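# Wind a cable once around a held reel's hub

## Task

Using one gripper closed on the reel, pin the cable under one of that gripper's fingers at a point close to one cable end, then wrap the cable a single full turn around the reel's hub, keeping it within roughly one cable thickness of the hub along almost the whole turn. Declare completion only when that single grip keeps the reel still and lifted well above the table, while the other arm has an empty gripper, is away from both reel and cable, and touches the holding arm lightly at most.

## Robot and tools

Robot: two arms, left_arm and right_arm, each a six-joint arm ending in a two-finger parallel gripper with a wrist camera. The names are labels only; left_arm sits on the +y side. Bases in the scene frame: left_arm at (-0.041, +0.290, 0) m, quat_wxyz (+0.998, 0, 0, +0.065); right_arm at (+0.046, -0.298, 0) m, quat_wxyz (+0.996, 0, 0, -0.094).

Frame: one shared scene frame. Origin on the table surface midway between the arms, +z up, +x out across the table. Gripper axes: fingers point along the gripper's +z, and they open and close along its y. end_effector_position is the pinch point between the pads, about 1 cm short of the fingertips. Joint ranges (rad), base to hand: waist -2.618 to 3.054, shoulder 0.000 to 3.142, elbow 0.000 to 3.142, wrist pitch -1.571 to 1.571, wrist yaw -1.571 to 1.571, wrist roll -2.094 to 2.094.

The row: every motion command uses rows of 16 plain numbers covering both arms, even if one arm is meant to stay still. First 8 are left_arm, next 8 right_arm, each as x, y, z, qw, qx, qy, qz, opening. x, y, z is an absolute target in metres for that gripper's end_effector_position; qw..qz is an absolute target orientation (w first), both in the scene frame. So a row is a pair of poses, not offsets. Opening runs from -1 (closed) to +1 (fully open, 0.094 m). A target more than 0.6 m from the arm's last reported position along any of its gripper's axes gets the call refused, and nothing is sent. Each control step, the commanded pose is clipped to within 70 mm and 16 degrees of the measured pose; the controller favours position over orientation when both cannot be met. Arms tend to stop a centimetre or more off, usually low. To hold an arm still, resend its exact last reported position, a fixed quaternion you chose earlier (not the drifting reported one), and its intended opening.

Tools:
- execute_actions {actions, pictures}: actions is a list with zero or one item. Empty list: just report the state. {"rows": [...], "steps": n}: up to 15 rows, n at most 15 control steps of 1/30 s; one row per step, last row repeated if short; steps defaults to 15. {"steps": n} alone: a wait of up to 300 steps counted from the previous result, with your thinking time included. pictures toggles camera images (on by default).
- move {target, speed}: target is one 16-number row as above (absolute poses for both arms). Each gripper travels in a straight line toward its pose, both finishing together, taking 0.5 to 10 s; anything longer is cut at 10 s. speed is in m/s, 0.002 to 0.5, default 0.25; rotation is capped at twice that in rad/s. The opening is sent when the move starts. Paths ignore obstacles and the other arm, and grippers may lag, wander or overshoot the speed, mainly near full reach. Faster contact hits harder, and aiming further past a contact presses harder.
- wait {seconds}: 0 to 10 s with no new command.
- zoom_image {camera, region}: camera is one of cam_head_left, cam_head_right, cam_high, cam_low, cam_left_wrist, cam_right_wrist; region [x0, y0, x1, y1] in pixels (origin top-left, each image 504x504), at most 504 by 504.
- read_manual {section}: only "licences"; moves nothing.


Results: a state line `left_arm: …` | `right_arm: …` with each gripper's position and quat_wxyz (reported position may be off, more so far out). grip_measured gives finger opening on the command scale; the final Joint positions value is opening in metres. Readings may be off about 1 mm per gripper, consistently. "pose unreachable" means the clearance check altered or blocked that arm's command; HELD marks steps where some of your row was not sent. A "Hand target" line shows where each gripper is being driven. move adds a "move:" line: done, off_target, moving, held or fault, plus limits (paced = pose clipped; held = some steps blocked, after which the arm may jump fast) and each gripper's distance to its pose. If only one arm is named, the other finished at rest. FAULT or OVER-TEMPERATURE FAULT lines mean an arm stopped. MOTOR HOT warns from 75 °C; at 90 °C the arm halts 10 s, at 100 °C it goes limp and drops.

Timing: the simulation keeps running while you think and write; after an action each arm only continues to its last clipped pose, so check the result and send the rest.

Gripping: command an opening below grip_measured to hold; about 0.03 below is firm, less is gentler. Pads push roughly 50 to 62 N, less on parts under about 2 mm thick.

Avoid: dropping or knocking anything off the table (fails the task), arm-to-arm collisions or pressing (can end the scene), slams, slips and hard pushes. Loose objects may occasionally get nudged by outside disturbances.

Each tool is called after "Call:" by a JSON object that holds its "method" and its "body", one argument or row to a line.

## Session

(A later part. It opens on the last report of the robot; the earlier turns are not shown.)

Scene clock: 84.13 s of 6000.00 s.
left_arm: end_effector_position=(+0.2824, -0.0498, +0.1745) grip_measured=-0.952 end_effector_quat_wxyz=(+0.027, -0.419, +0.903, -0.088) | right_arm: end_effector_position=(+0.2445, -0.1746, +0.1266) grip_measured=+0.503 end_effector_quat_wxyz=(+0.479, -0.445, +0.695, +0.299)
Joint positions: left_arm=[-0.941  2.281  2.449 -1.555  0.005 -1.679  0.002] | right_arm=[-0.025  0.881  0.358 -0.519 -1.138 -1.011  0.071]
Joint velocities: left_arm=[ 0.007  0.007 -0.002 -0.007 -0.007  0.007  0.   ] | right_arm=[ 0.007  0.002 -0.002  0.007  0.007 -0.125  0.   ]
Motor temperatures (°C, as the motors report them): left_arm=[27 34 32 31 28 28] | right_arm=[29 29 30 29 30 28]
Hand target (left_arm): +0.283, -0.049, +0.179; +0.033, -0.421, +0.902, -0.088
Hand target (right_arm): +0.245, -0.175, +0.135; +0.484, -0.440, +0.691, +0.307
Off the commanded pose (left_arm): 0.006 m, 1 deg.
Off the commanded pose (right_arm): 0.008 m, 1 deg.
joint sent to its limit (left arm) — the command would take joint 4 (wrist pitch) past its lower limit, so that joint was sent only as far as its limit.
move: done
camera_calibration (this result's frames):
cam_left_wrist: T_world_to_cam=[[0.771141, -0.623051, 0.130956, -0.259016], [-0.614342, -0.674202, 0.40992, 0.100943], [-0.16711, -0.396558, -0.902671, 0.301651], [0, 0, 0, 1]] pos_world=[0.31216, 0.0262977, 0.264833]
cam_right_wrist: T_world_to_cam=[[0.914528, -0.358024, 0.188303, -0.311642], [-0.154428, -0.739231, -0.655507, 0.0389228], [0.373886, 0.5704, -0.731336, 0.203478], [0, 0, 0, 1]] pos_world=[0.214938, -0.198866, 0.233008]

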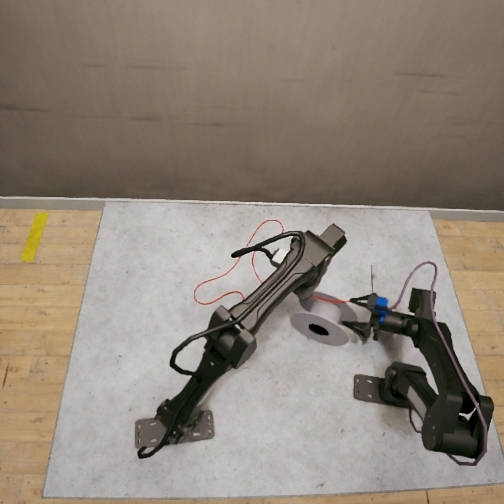

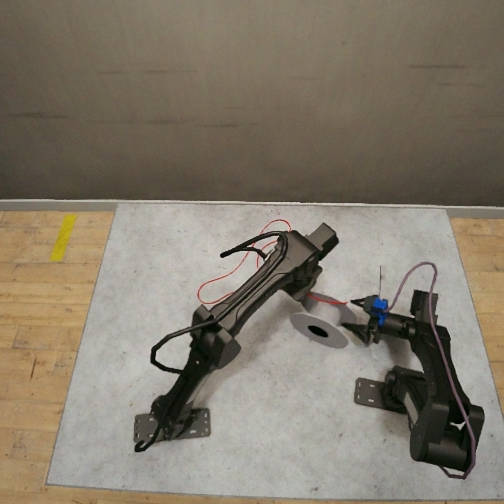

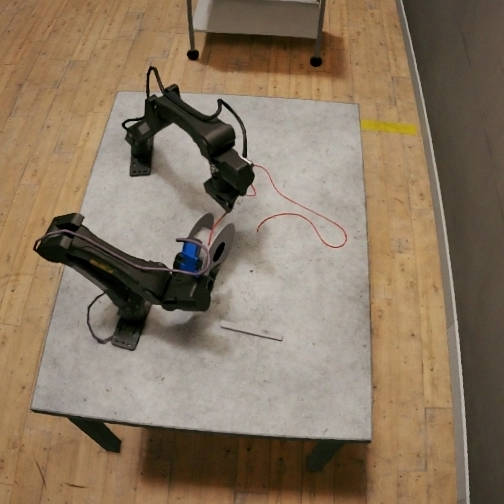

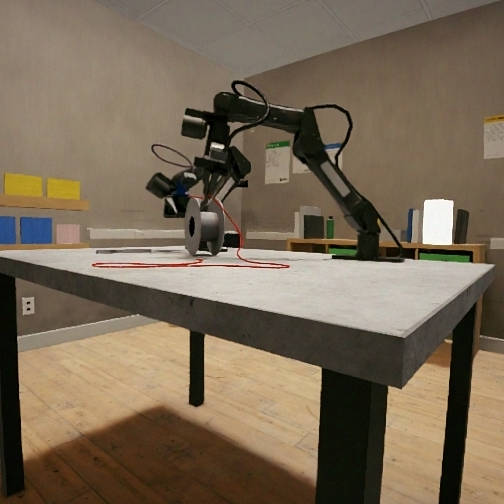

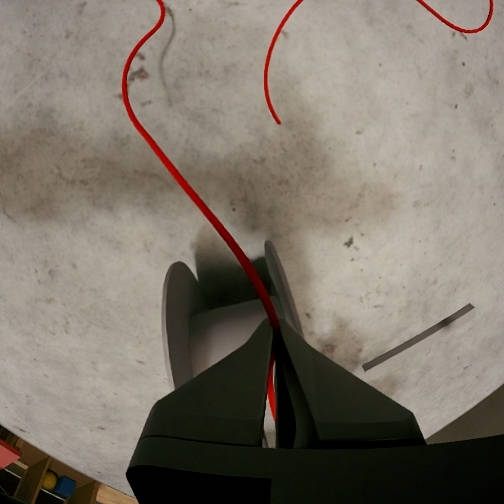

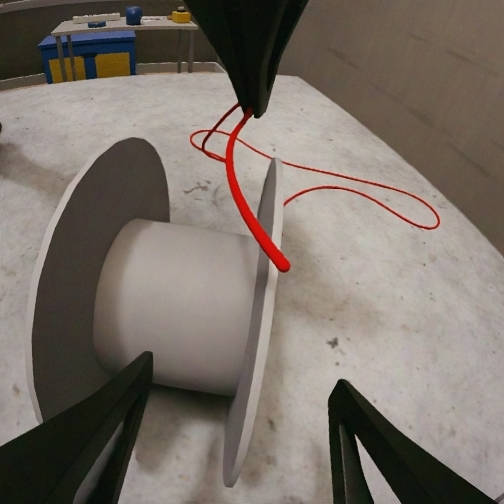

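Call:
{"method": "move", "body": {
  "target": [0.25,-0.055,0.175,0.03,-0.42,0.9,-0.08,-1,0.245,-0.175,0.135,0.484,-0.44,0.691,0.308,0.5],
  "speed": 0.1
}}

Call:
{"method": "move", "body": {
  "target": [0.25,-0.055,0.14,0.03,-0.42,0.9,-0.08,-1,0.245,-0.175,0.135,0.484,-0.44,0.691,0.308,0.5],
  "speed": 0.05
}}

Scene clock: 89.20 s of 6000.00 s.
left_arm: end_effector_position=(+0.2509, -0.0564, +0.1693) grip_measured=-0.952 end_effector_quat_wxyz=(+0.023, -0.420, +0.904, -0.074) | right_arm: end_effector_position=(+0.2445, -0.1746, +0.1266) grip_measured=+0.503 end_effector_quat_wxyz=(+0.479, -0.445, +0.695, +0.299)
Joint positions: left_arm=[-1.006  2.206  2.305 -1.515 -0.006 -1.745  0.002] | right_arm=[-0.025  0.881  0.358 -0.519 -1.138 -1.011  0.071]
Joint velocities: left_arm=[-0.002 -0.012 -0.012 -0.051 -0.051  0.007 -0.002] | right_arm=[-0.007  0.007 -0.012 -0.022 -0.037 -0.066 -0.   ]
Motor temperatures (°C, as the motors report them): left_arm=[27 35 32 31 28 28] | right_arm=[29 29 30 29 30 28]
Hand target (left_arm): +0.250, -0.055, +0.175; +0.030, -0.422, +0.903, -0.080
Hand target (right_arm): +0.245, -0.175, +0.135; +0.484, -0.440, +0.691, +0.307
Off the commanded pose (left_arm): 0.006 m, 1 deg.
Off the commanded pose (right_arm): 0.008 m, 1 deg.
move: done
camera_calibration (this result's frames):
cam_left_wrist: T_world_to_cam=[[0.774456, -0.624255, 0.102586, -0.234269], [-0.605291, -0.684031, 0.407093, 0.0769618], [-0.183958, -0.37737, -0.907607, 0.295155], [0, 0, 0, 1]] pos_world=[0.282311, 0.0177837, 0.260587]
cam_right_wrist: T_world_to_cam=[[0.914528, -0.358024, 0.188303, -0.311642], [-0.154428, -0.739231, -0.655507, 0.0389228], [0.373886, 0.5704, -0.731336, 0.203478], [0, 0, 0, 1]] pos_world=[0.214938, -0.198866, 0.233008]

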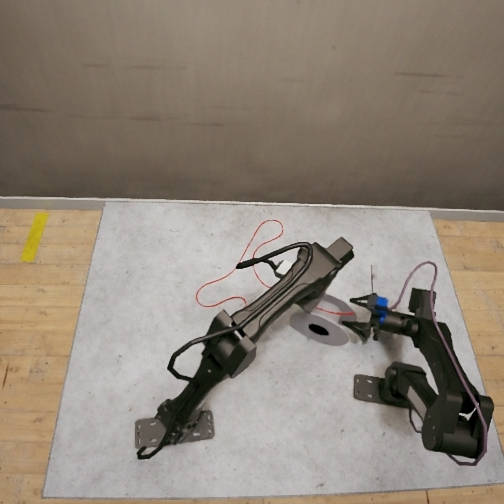

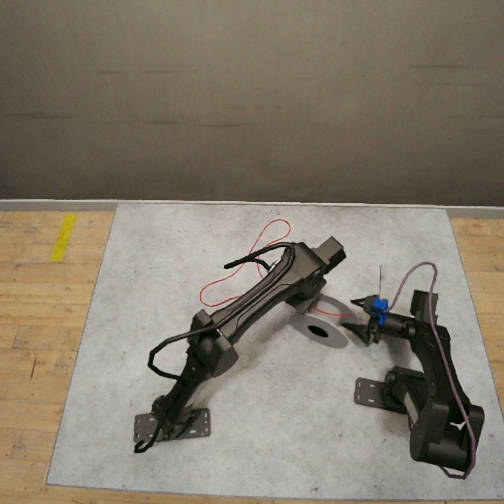

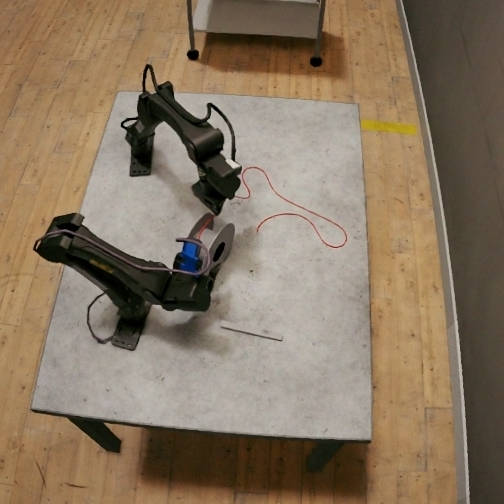

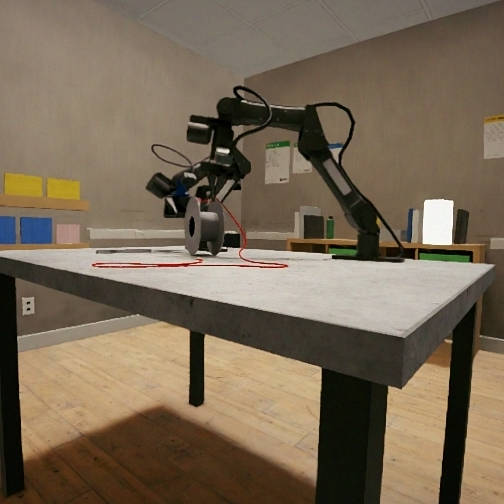

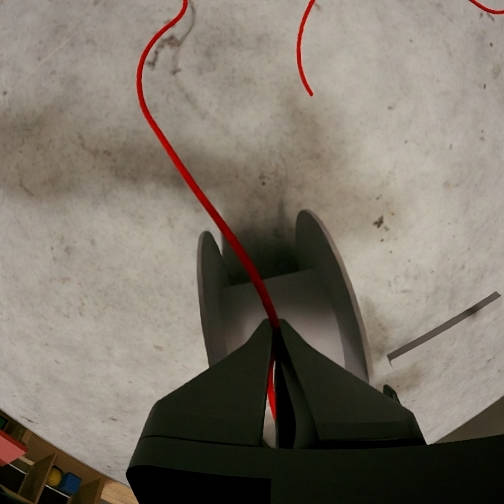

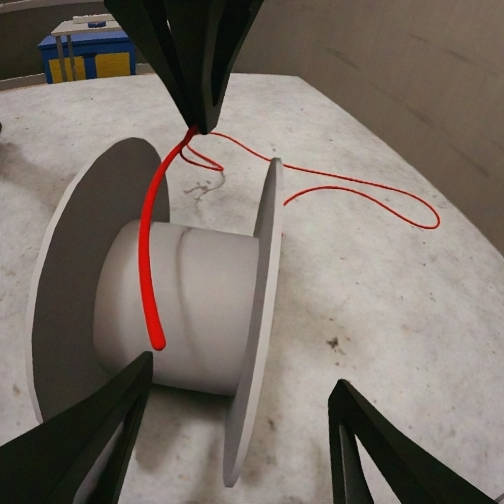

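Scene clock: 90.33 s of 6000.00 s.
left_arm: end_effector_position=(+0.2514, -0.0569, +0.1327) grip_measured=-0.952 end_effector_quat_wxyz=(+0.022, -0.421, +0.904, -0.072) | right_arm: end_effector_position=(+0.2445, -0.1746, +0.1266) grip_measured=+0.503 end_effector_quat_wxyz=(+0.479, -0.445, +0.695, +0.299)
Joint positions: left_arm=[-1.006  2.161  2.082 -1.34  -0.006 -1.747  0.002] | right_arm=[-0.025  0.881  0.358 -0.519 -1.138 -1.011  0.071]
Joint velocities: left_arm=[-0.002 -0.012  0.002 -0.051 -0.051 -0.037  0.   ] | right_arm=[-0.027  0.012 -0.002 -0.007  0.007 -0.051 -0.   ]
Motor temperatures (°C, as the motors report them): left_arm=[27 35 32 31 28 28] | right_arm=[29 29 30 29 30 28]
Hand target (left_arm): +0.250, -0.055, +0.140; +0.030, -0.421, +0.903, -0.080
Hand target (right_arm): +0.245, -0.175, +0.135; +0.484, -0.440, +0.691, +0.307
Off the commanded pose (left_arm): 0.008 m, 1 deg.
Off the commanded pose (right_arm): 0.008 m, 1 deg.
move: done
camera_calibration (this result's frames):
cam_left_wrist: T_world_to_cam=[[0.775587, -0.623278, 0.0999446, -0.231049], [-0.603492, -0.685713, 0.406934, 0.0912269], [-0.185099, -0.375928, -0.907974, 0.262274], [0, 0, 0, 1]] pos_world=[0.2828, 0.0171445, 0.224107]
cam_right_wrist: T_world_to_cam=[[0.914528, -0.358024, 0.188303, -0.311642], [-0.154428, -0.739231, -0.655507, 0.0389228], [0.373886, 0.5704, -0.731336, 0.203478], [0, 0, 0, 1]] pos_world=[0.214938, -0.198866, 0.233008]

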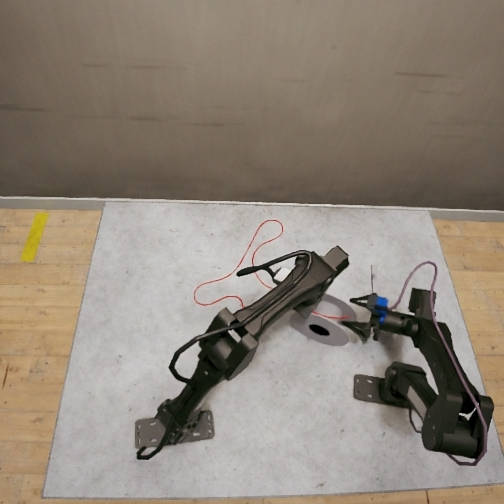

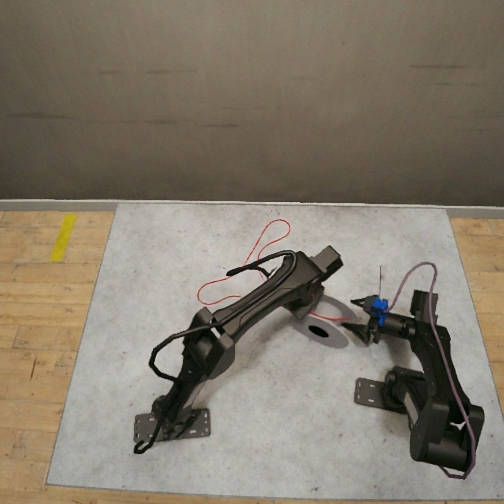

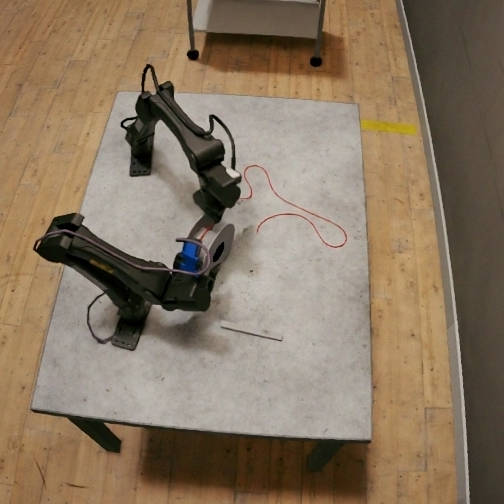

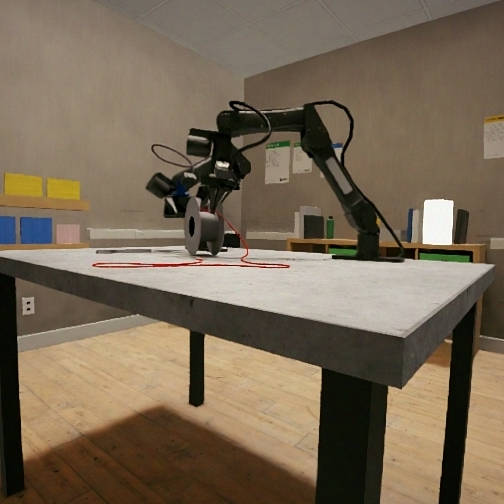

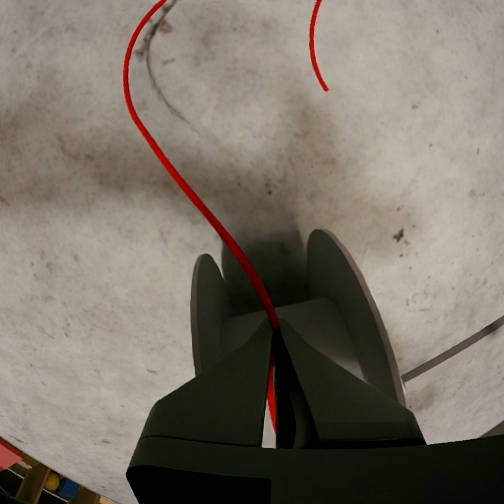

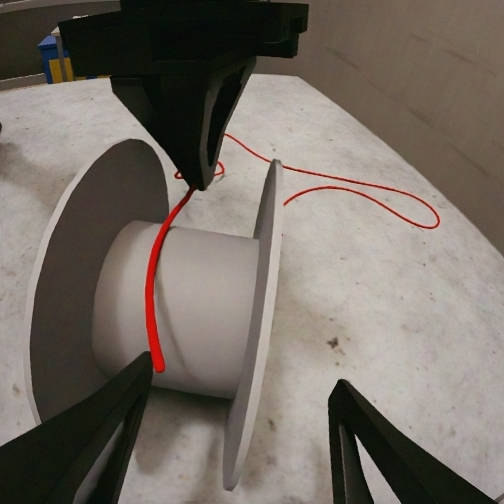

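Call:
{"method": "move", "body": {
  "target": [0.253,-0.083,0.148,0.03,-0.42,0.9,-0.08,-1,0.245,-0.175,0.135,0.484,-0.44,0.691,0.308,0.5],
  "speed": 0.05
}}

Scene clock: 94.00 s of 6000.00 s.
left_arm: end_effector_position=(+0.2533, -0.0809, +0.1441) grip_measured=-0.952 end_effector_quat_wxyz=(+0.025, -0.422, +0.902, -0.081) | right_arm: end_effector_position=(+0.2445, -0.1746, +0.1266) grip_measured=+0.503 end_effector_quat_wxyz=(+0.479, -0.445, +0.695, +0.299)
Joint positions: left_arm=[-1.038  2.26   2.288 -1.428 -0.013 -1.782  0.002] | right_arm=[-0.025  0.881  0.358 -0.519 -1.138 -1.011  0.071]
Joint velocities: left_arm=[-0.002 -0.002 -0.007 -0.037  0.022 -0.022  0.   ] | right_arm=[ 0.002 -0.022 -0.007  0.037 -0.007 -0.051 -0.001]
Motor temperatures (°C, as the motors report them): left_arm=[27 35 32 31 28 28] | right_arm=[29 29 30 29 30 28]
Hand target (left_arm): +0.252, -0.083, +0.148; +0.030, -0.421, +0.903, -0.081
Hand target (right_arm): +0.245, -0.175, +0.135; +0.484, -0.440, +0.691, +0.307
Off the commanded pose (left_arm): 0.004 m, 1 deg.
Off the commanded pose (right_arm): 0.008 m, 1 deg.
move: done
camera_calibration (this result's frames):
cam_left_wrist: T_world_to_cam=[[0.77648, -0.618868, 0.118659, -0.25119], [-0.606202, -0.682207, 0.408795, 0.0719561], [-0.17204, -0.389353, -0.904879, 0.259105], [0, 0, 0, 1]] pos_world=[0.283241, -0.00548163, 0.234849]
cam_right_wrist: T_world_to_cam=[[0.914528, -0.358024, 0.188303, -0.311642], [-0.154428, -0.739231, -0.655507, 0.0389228], [0.373886, 0.5704, -0.731336, 0.203478], [0, 0, 0, 1]] pos_world=[0.214938, -0.198866, 0.233008]

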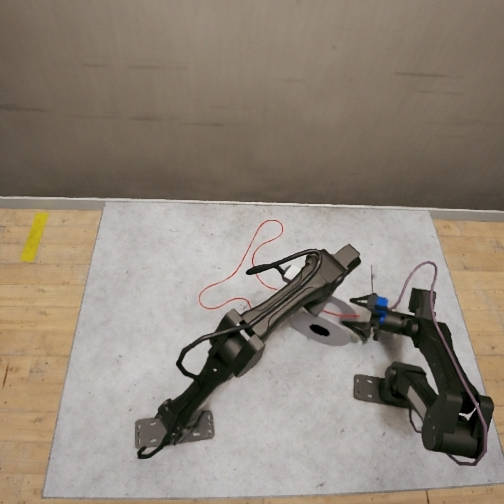

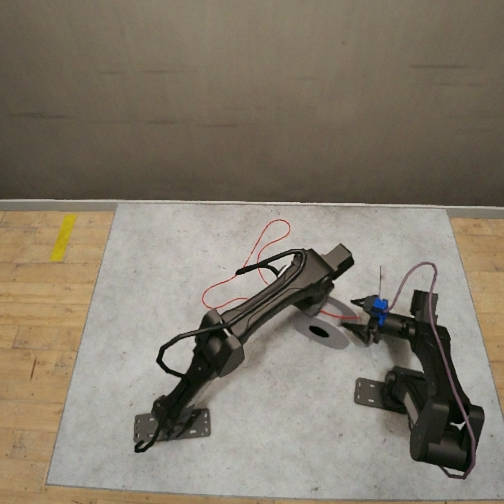

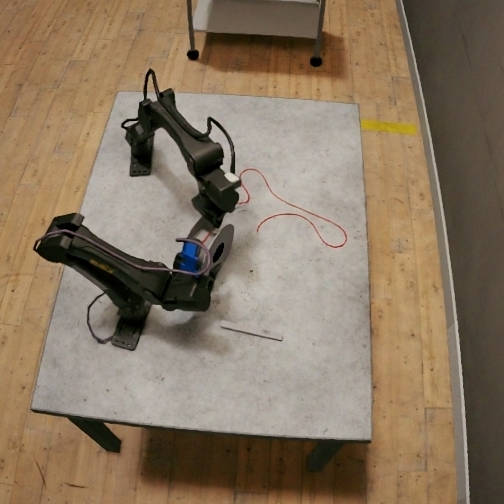

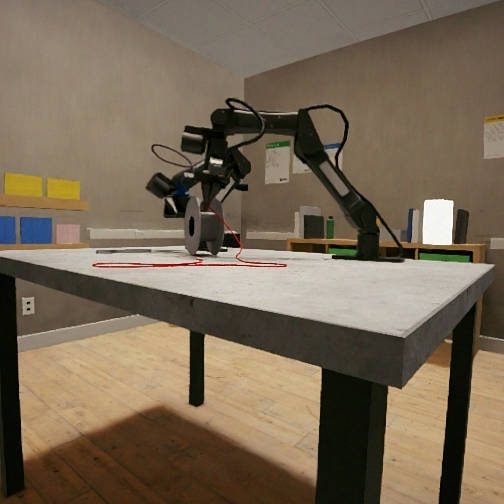

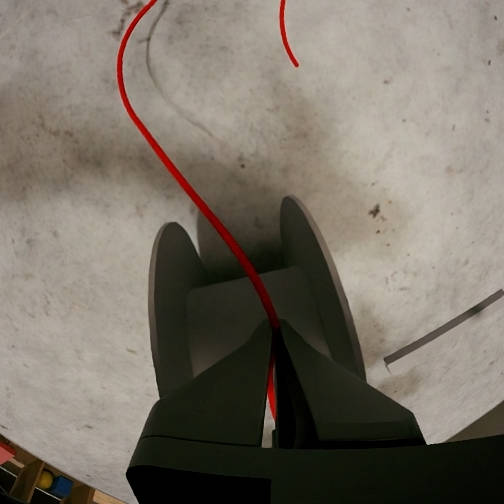

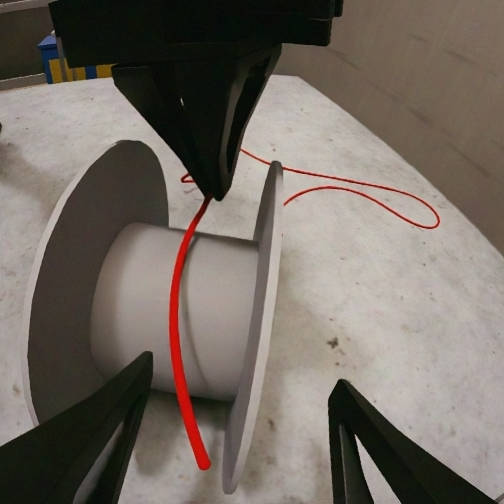

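Call:
{"method": "move", "body": {
  "target": [0.257,-0.085,0.138,0.03,-0.42,0.9,-0.08,-1,0.245,-0.175,0.14,0.484,-0.44,0.691,0.308,0.5],
  "speed": 0.03
}}

Call:
{"method": "move", "body": {
  "target": [0.257,-0.085,0.138,0.03,-0.42,0.9,-0.08,-1,0.245,-0.175,0.14,0.484,-0.44,0.691,0.308,-0.5]
}}

Scene clock: 98.27 s of 6000.00 s.
left_arm: end_effector_position=(+0.2539, -0.0817, +0.1367) grip_measured=-0.952 end_effector_quat_wxyz=(+0.024, -0.422, +0.903, -0.075) | right_arm: end_effector_position=(+0.2449, -0.1746, +0.1299) grip_measured=+0.503 end_effector_quat_wxyz=(+0.478, -0.444, +0.696, +0.300)
Joint positions: left_arm=[-1.038  2.277  2.288 -1.425 -0.013 -1.782  0.002] | right_arm=[-0.025  0.881  0.372 -0.538 -1.138 -1.01   0.071]
Joint velocities: left_arm=[-0.007 -0.002 -0.012 -0.022  0.022 -0.037  0.   ] | right_arm=[-0.002 -0.002 -0.017 -0.037  0.007 -0.037 -0.   ]
Motor temperatures (°C, as the motors report them): left_arm=[27 35 32 31 28 28] | right_arm=[29 29 30 29 30 28]
Hand target (left_arm): +0.257, -0.085, +0.138; +0.030, -0.421, +0.903, -0.080
Hand target (right_arm): +0.245, -0.175, +0.140; +0.484, -0.440, +0.691, +0.308
Off the commanded pose (left_arm): 0.005 m, 1 deg.
Off the commanded pose (right_arm): 0.010 m, 1 deg.
move: done
camera_calibration (this result's frames):
cam_left_wrist: T_world_to_cam=[[0.777452, -0.620112, 0.105018, -0.249753], [-0.60266, -0.686741, 0.406433, 0.073877], [-0.179914, -0.379272, -0.907625, 0.255394], [0, 0, 0, 1]] pos_world=[0.284643, -0.00727677, 0.228005]
cam_right_wrist: T_world_to_cam=[[0.915425, -0.358244, 0.183462, -0.312253], [-0.157486, -0.73829, -0.65584, 0.0420212], [0.370398, 0.571479, -0.732268, 0.206897], [0, 0, 0, 1]] pos_world=[0.215827, -0.199076, 0.23635]

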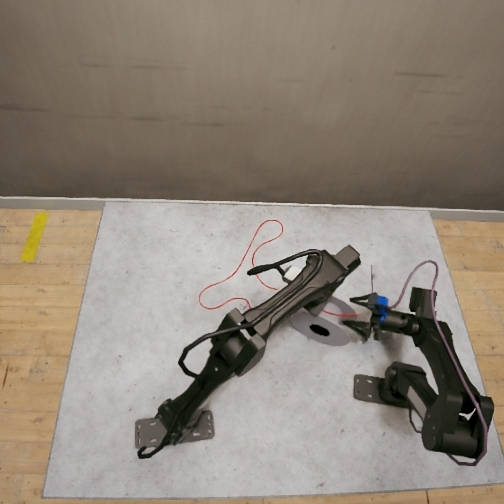

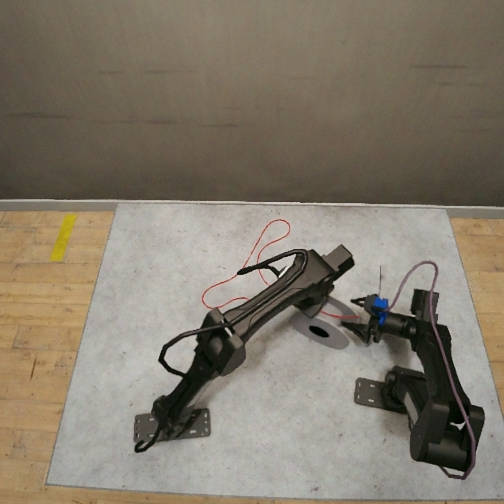

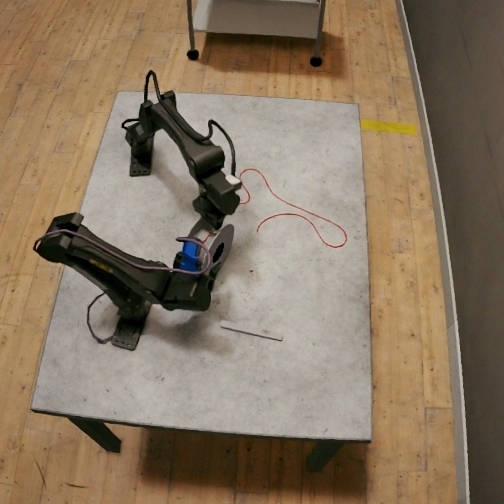

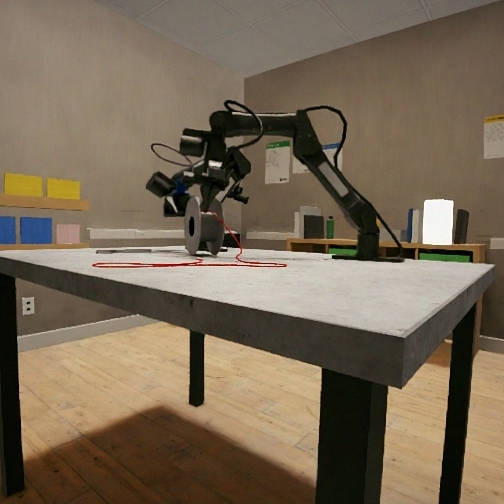

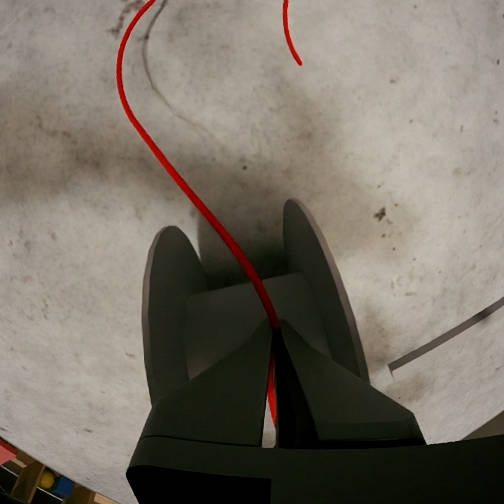

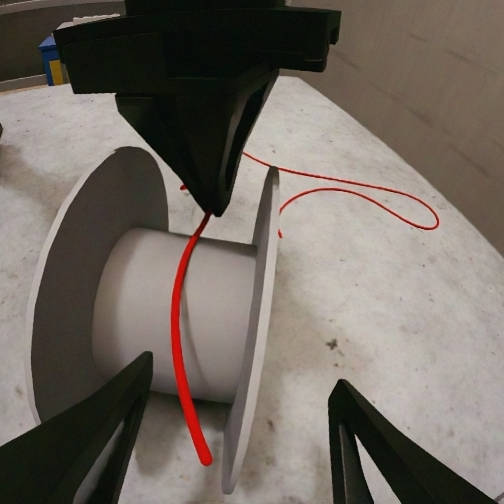

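Scene clock: 98.97 s of 6000.00 s.
left_arm: end_effector_position=(+0.2539, -0.0817, +0.1367) grip_measured=-0.952 end_effector_quat_wxyz=(+0.024, -0.422, +0.903, -0.075) | right_arm: end_effector_position=(+0.2446, -0.1747, +0.1296) grip_measured=-0.497 end_effector_quat_wxyz=(+0.477, -0.444, +0.697, +0.301)
Joint positions: left_arm=[-1.038  2.277  2.288 -1.425 -0.013 -1.782  0.002] | right_arm=[-0.025  0.881  0.372 -0.54  -1.137 -1.01   0.024]
Joint velocities: left_arm=[-0.007 -0.007  0.002 -0.037 -0.022 -0.022  0.001] | right_arm=[-0.007 -0.002 -0.012  0.007  0.007 -0.007 -0.   ]
Motor temperatures (°C, as the motors report them): left_arm=[27 35 32 31 28 28] | right_arm=[29 29 30 29 30 28]
Hand target (left_arm): +0.257, -0.085, +0.138; +0.030, -0.421, +0.903, -0.080
Hand target (right_arm): +0.245, -0.175, +0.140; +0.484, -0.440, +0.691, +0.308
Off the commanded pose (left_arm): 0.005 m, 1 deg.
Off the commanded pose (right_arm): 0.010 m, 1 deg.
move: done
camera_calibration (this result's frames):
cam_left_wrist: T_world_to_cam=[[0.777452, -0.620112, 0.105018, -0.249753], [-0.60266, -0.686741, 0.406433, 0.073877], [-0.179914, -0.379272, -0.907625, 0.255394], [0, 0, 0, 1]] pos_world=[0.284643, -0.00727677, 0.228005]
cam_right_wrist: T_world_to_cam=[[0.915722, -0.358564, 0.181342, -0.311846], [-0.159326, -0.738334, -0.655346, 0.0421785], [0.368874, 0.571222, -0.733237, 0.207242], [0, 0, 0, 1]] pos_world=[0.215838, -0.199056, 0.23615]

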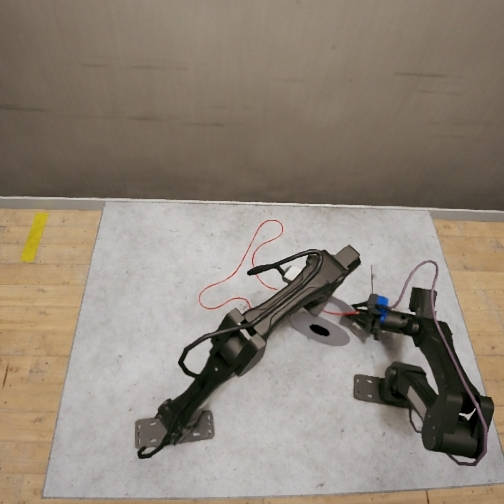

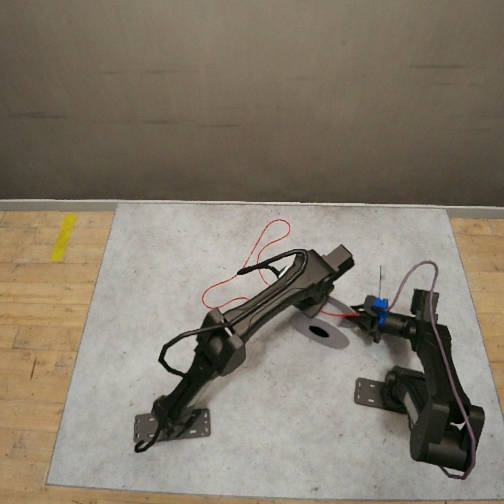

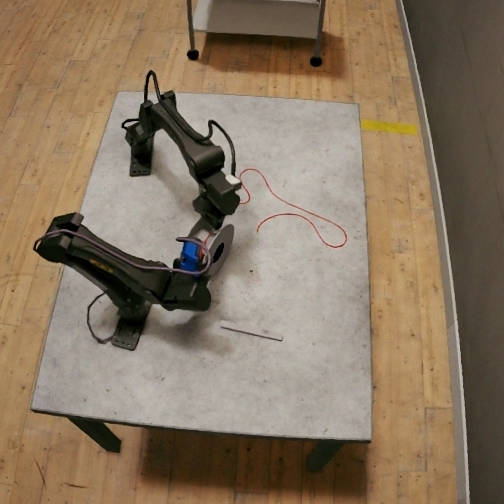

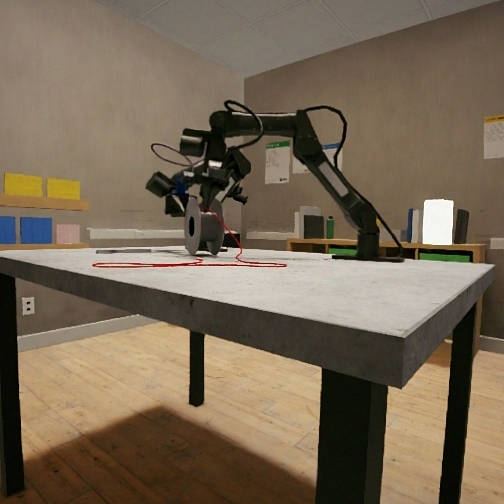

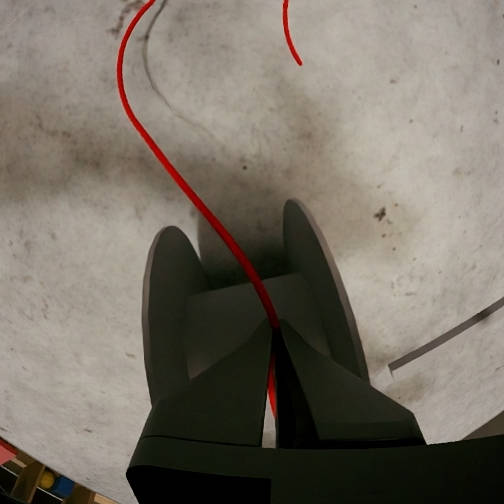

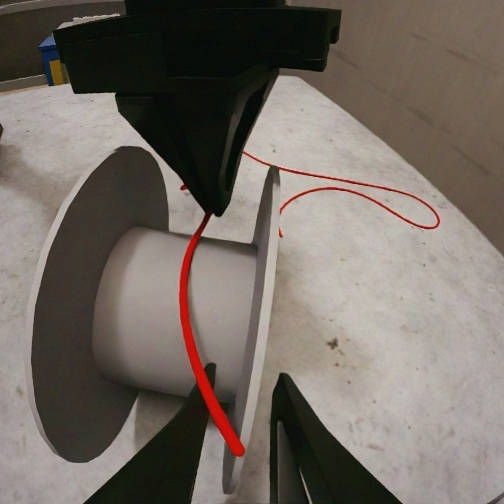

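Call:
{"method": "move", "body": {
  "target": [0.257,-0.08,0.14,0.03,-0.42,0.9,-0.08,-1,0.245,-0.175,0.14,0.484,-0.44,0.691,0.308,0.4]
}}

Call:
{"method": "move", "body": {
  "target": [0.257,-0.085,0.138,0.03,-0.42,0.9,0.03,-1,0.247,-0.17,0.148,0.484,-0.44,0.691,0.308,0.4],
  "speed": 0.05
}}

Call:
{"method": "move", "body": {
  "target": [0.257,-0.085,0.138,0.03,-0.42,0.9,0.03,-1,0.247,-0.17,0.148,0.484,-0.44,0.691,0.308,-0.5]
}}

Scene clock: 104.07 s of 6000.00 s.
left_arm: end_effector_position=(+0.2545, -0.0825, +0.1369) grip_measured=-0.952 end_effector_quat_wxyz=(+0.024, -0.422, +0.903, -0.077) | right_arm: end_effector_position=(+0.2446, -0.1746, +0.1296) grip_measured=+0.397 end_effector_quat_wxyz=(+0.477, -0.444, +0.697, +0.301)
Joint positions: left_arm=[-1.038  2.277  2.288 -1.421 -0.013 -1.781  0.002] | right_arm=[-0.025  0.881  0.372 -0.541 -1.137 -1.01   0.066]
Joint velocities: left_arm=[-0.012 -0.002  0.002  0.022 -0.066  0.007  0.   ] | right_arm=[ 0.002 -0.022 -0.012  0.037 -0.022 -0.022 -0.001]
Motor temperatures (°C, as the motors report them): left_arm=[27 35 32 31 28 28] | right_arm=[29 29 30 29 30 28]
Hand target (left_arm): +0.257, -0.080, +0.140; +0.030, -0.421, +0.903, -0.080
Hand target (right_arm): +0.245, -0.175, +0.140; +0.484, -0.440, +0.691, +0.308
Off the commanded pose (left_arm): 0.005 m, 1 deg.
Off the commanded pose (right_arm): 0.010 m, 1 deg.
move: done
camera_calibration (this result's frames):
cam_left_wrist: T_world_to_cam=[[0.776937, -0.620055, 0.109085, -0.251188], [-0.603987, -0.685185, 0.407088, 0.0740116], [-0.177674, -0.382168, -0.906852, 0.254434], [0, 0, 0, 1]] pos_world=[0.285065, -0.00780233, 0.228005]
cam_right_wrist: T_world_to_cam=[[0.91579, -0.358579, 0.180972, -0.311765], [-0.15957, -0.738281, -0.655346, 0.0422295], [0.368601, 0.571281, -0.733329, 0.207322], [0, 0, 0, 1]] pos_world=[0.215831, -0.199054, 0.236131]

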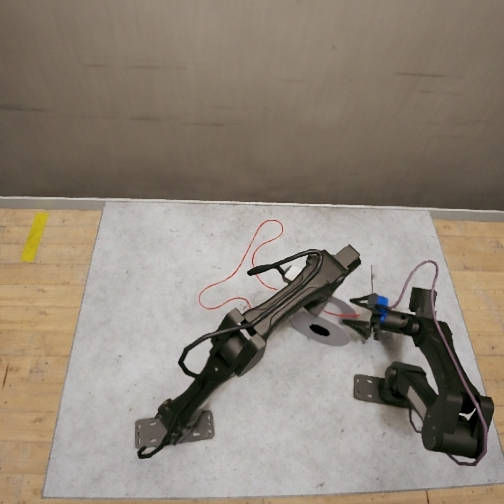

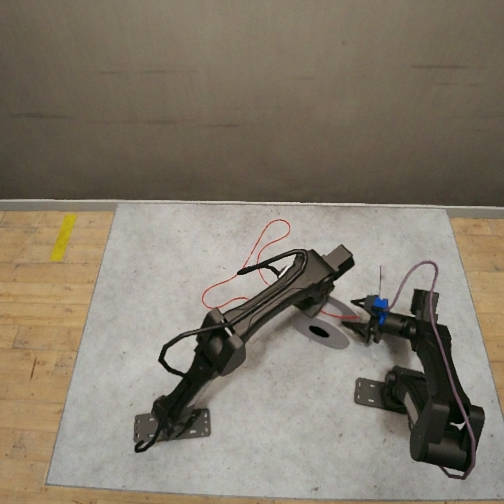

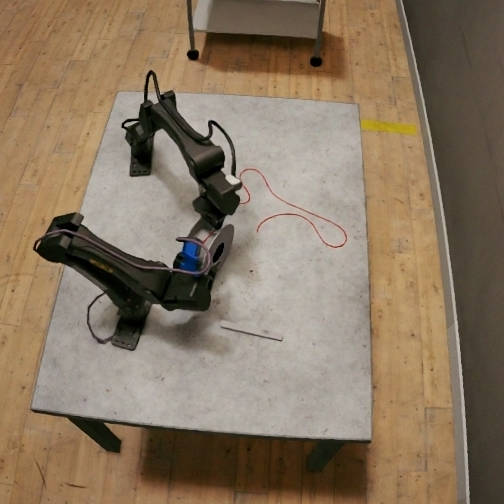

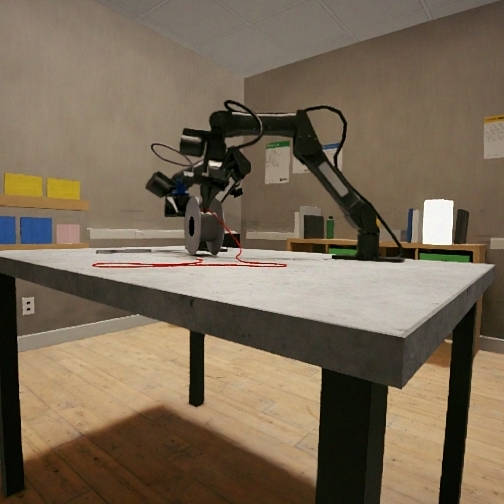

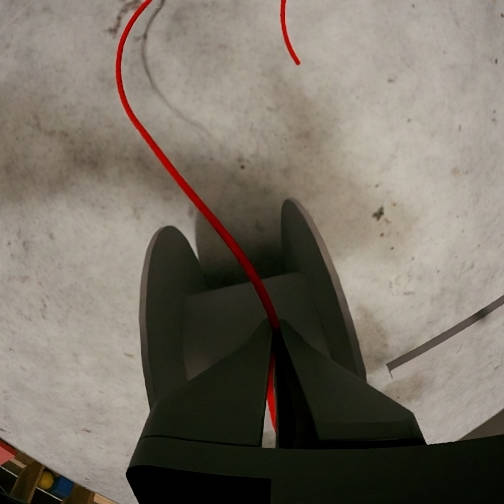

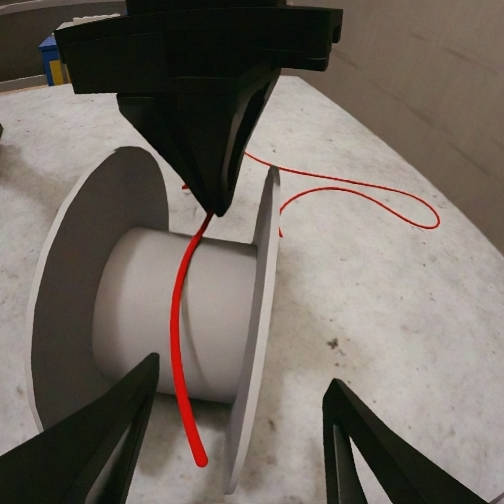

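Scene clock: 106.43 s of 6000.00 s.
left_arm: end_effector_position=(+0.2580, -0.0823, +0.1366) grip_measured=-0.952 end_effector_quat_wxyz=(+0.042, -0.422, +0.904, -0.047) | right_arm: end_effector_position=(+0.2453, -0.1723, +0.1359) grip_measured=+0.397 end_effector_quat_wxyz=(+0.472, -0.430, +0.703, +0.312)
Joint positions: left_arm=[-1.05   2.384  2.48  -1.556 -0.062 -1.79   0.002] | right_arm=[-0.01   0.866  0.386 -0.539 -1.135 -0.939  0.066]
Joint velocities: left_arm=[-0.002 -0.022  0.002  0.022  0.007 -0.037 -0.001] | right_arm=[ 0.002 -0.037  0.007  0.022 -0.037 -0.081  0.001]
Motor temperatures (°C, as the motors report them): left_arm=[27 36 32 31 28 28] | right_arm=[29 29 30 29 30 28]
Hand target (left_arm): +0.256, -0.084, +0.137; +0.048, -0.420, +0.905, -0.044
Hand target (right_arm): +0.246, -0.170, +0.148; +0.484, -0.440, +0.691, +0.308
Off the commanded pose (left_arm): 0.003 m, 9 deg.
Off the commanded pose (right_arm): 0.012 m, 2 deg.
joint sent to its limit (left arm) — the command would take joint 4 (wrist pitch) past its lower limit, so that joint was sent only as far as its limit.
move: off_target (left_arm, right_arm)
camera_calibration (this result's frames):
cam_left_wrist: T_world_to_cam=[[0.778214, -0.623836, 0.072187, -0.249352], [-0.604524, -0.713025, 0.355171, 0.0812854], [-0.170098, -0.320038, -0.93201, 0.261526], [0, 0, 0, 1]] pos_world=[0.287674, -0.0138983, 0.232874]
cam_right_wrist: T_world_to_cam=[[0.916834, -0.372138, 0.144671, -0.310399], [-0.188437, -0.722747, -0.664927, 0.0593379], [0.352005, 0.582366, -0.732763, 0.216238], [0, 0, 0, 1]] pos_world=[0.219649, -0.198554, 0.242812]

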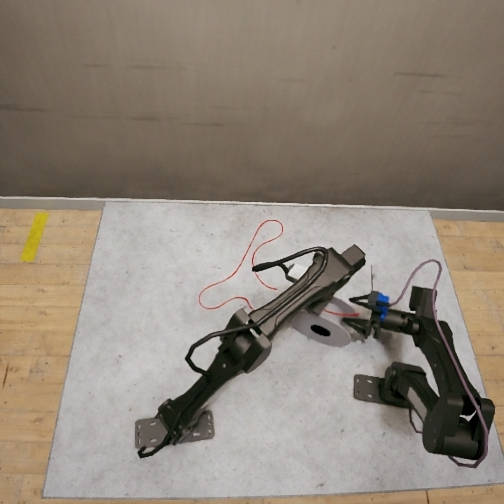

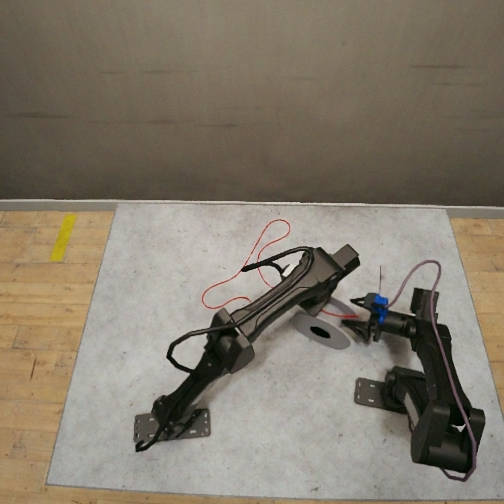

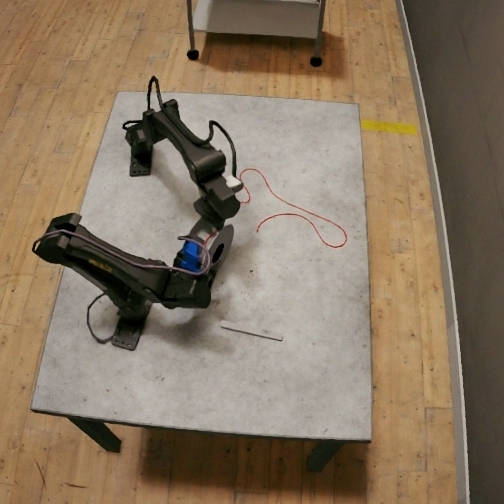

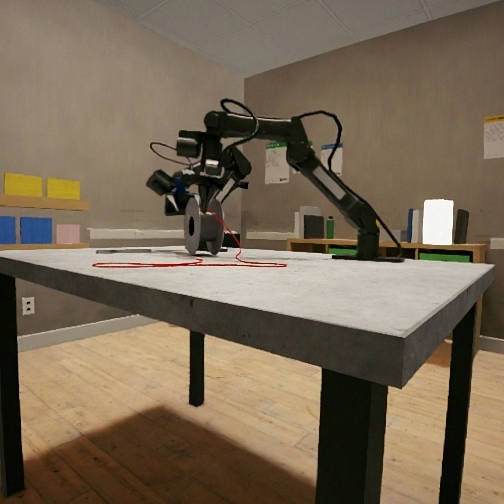

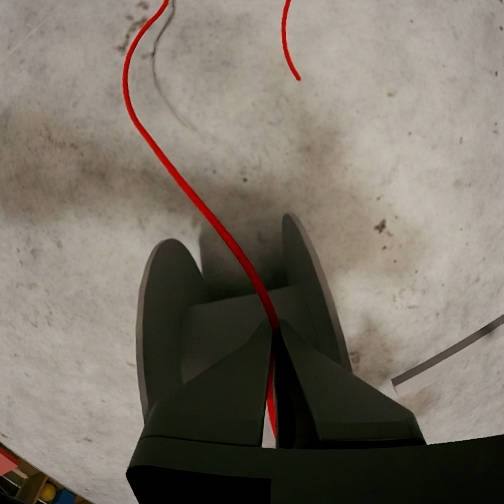

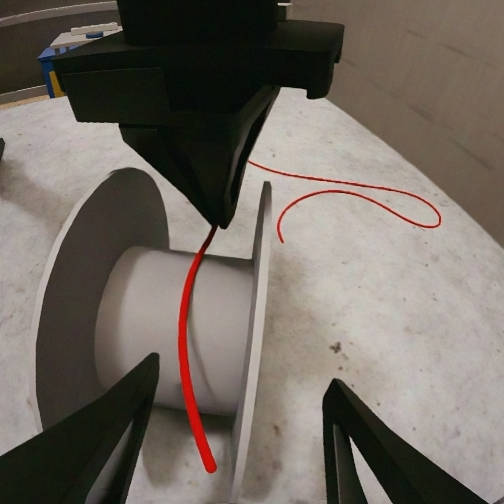

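Scene clock: 107.13 s of 6000.00 s.
left_arm: end_effector_position=(+0.2580, -0.0823, +0.1366) grip_measured=-0.952 end_effector_quat_wxyz=(+0.042, -0.422, +0.904, -0.047) | right_arm: end_effector_position=(+0.2454, -0.1723, +0.1358) grip_measured=-0.497 end_effector_quat_wxyz=(+0.472, -0.430, +0.704, +0.312)
Joint positions: left_arm=[-1.05   2.384  2.48  -1.556 -0.062 -1.79   0.002] | right_arm=[-0.01   0.866  0.386 -0.539 -1.135 -0.938  0.024]
Joint velocities: left_arm=[-0.012  0.007 -0.002 -0.007  0.037 -0.007  0.001] | right_arm=[-0.002 -0.007 -0.002  0.037 -0.11   0.066  0.   ]
Motor temperatures (°C, as the motors report them): left_arm=[27 36 32 31 28 28] | right_arm=[29 29 31 29 30 28]
Hand target (left_arm): +0.257, -0.085, +0.138; +0.048, -0.420, +0.905, -0.045
Hand target (right_arm): +0.247, -0.170, +0.148; +0.484, -0.440, +0.691, +0.308
Off the commanded pose (left_arm): 0.003 m, 9 deg.
Off the commanded pose (right_arm): 0.012 m, 2 deg.
joint sent to its limit (left arm) — the command would take joint 4 (wrist pitch) past its lower limit, so that joint was sent only as far as its limit.
move: off_target (left_arm, right_arm)
camera_calibration (this result's frames):
cam_left_wrist: T_world_to_cam=[[0.778219, -0.62382, 0.0722784, -0.249381], [-0.604601, -0.713132, 0.354825, 0.0814044], [-0.169803, -0.319831, -0.932135, 0.26151], [0, 0, 0, 1]] pos_world=[0.287695, -0.0138777, 0.232903]
cam_right_wrist: T_world_to_cam=[[0.916694, -0.372707, 0.144087, -0.310442], [-0.189438, -0.722842, -0.664539, 0.0594046], [0.351831, 0.581883, -0.73323, 0.216206], [0, 0, 0, 1]] pos_world=[0.219765, -0.19857, 0.242736]

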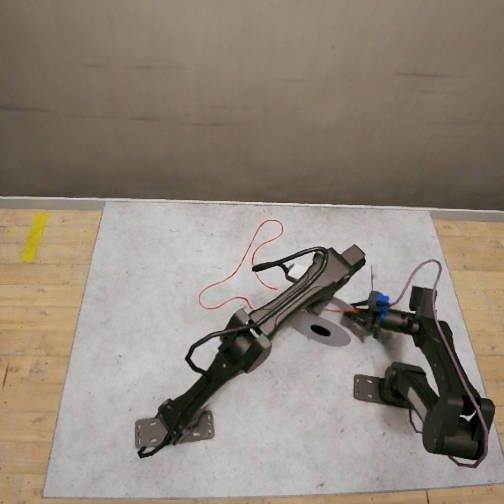

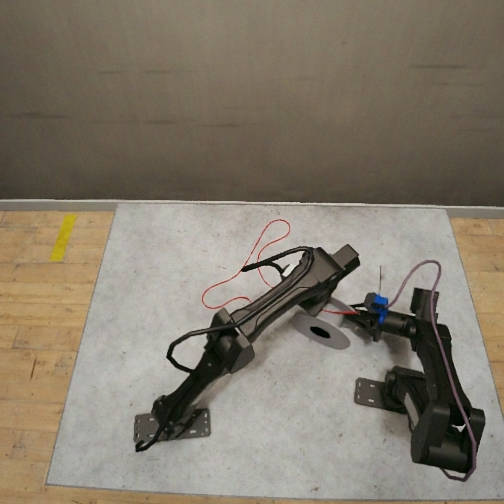

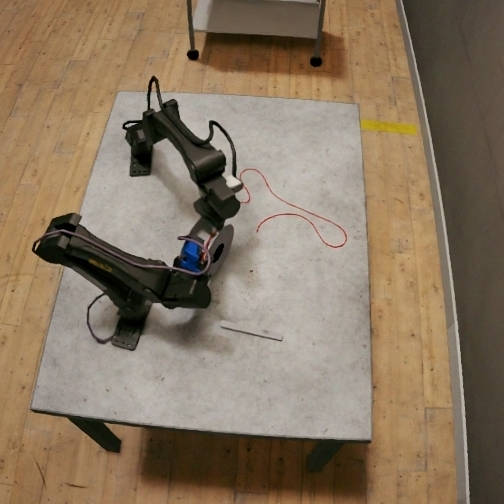

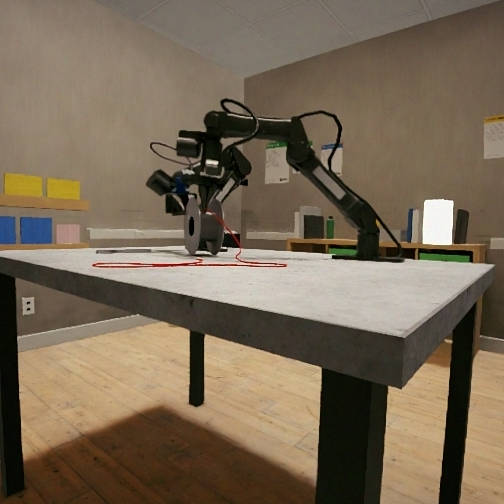

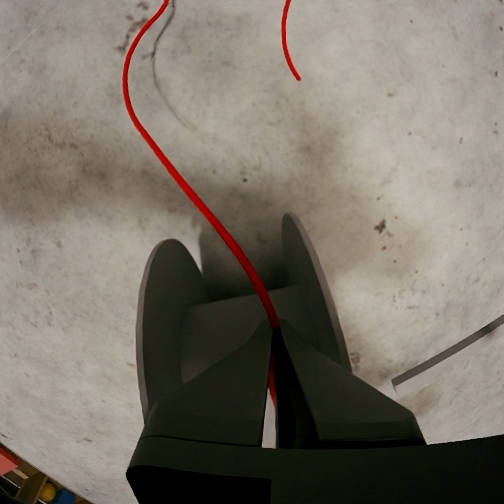

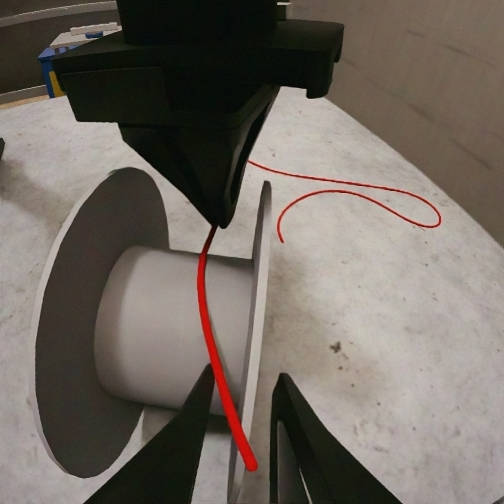

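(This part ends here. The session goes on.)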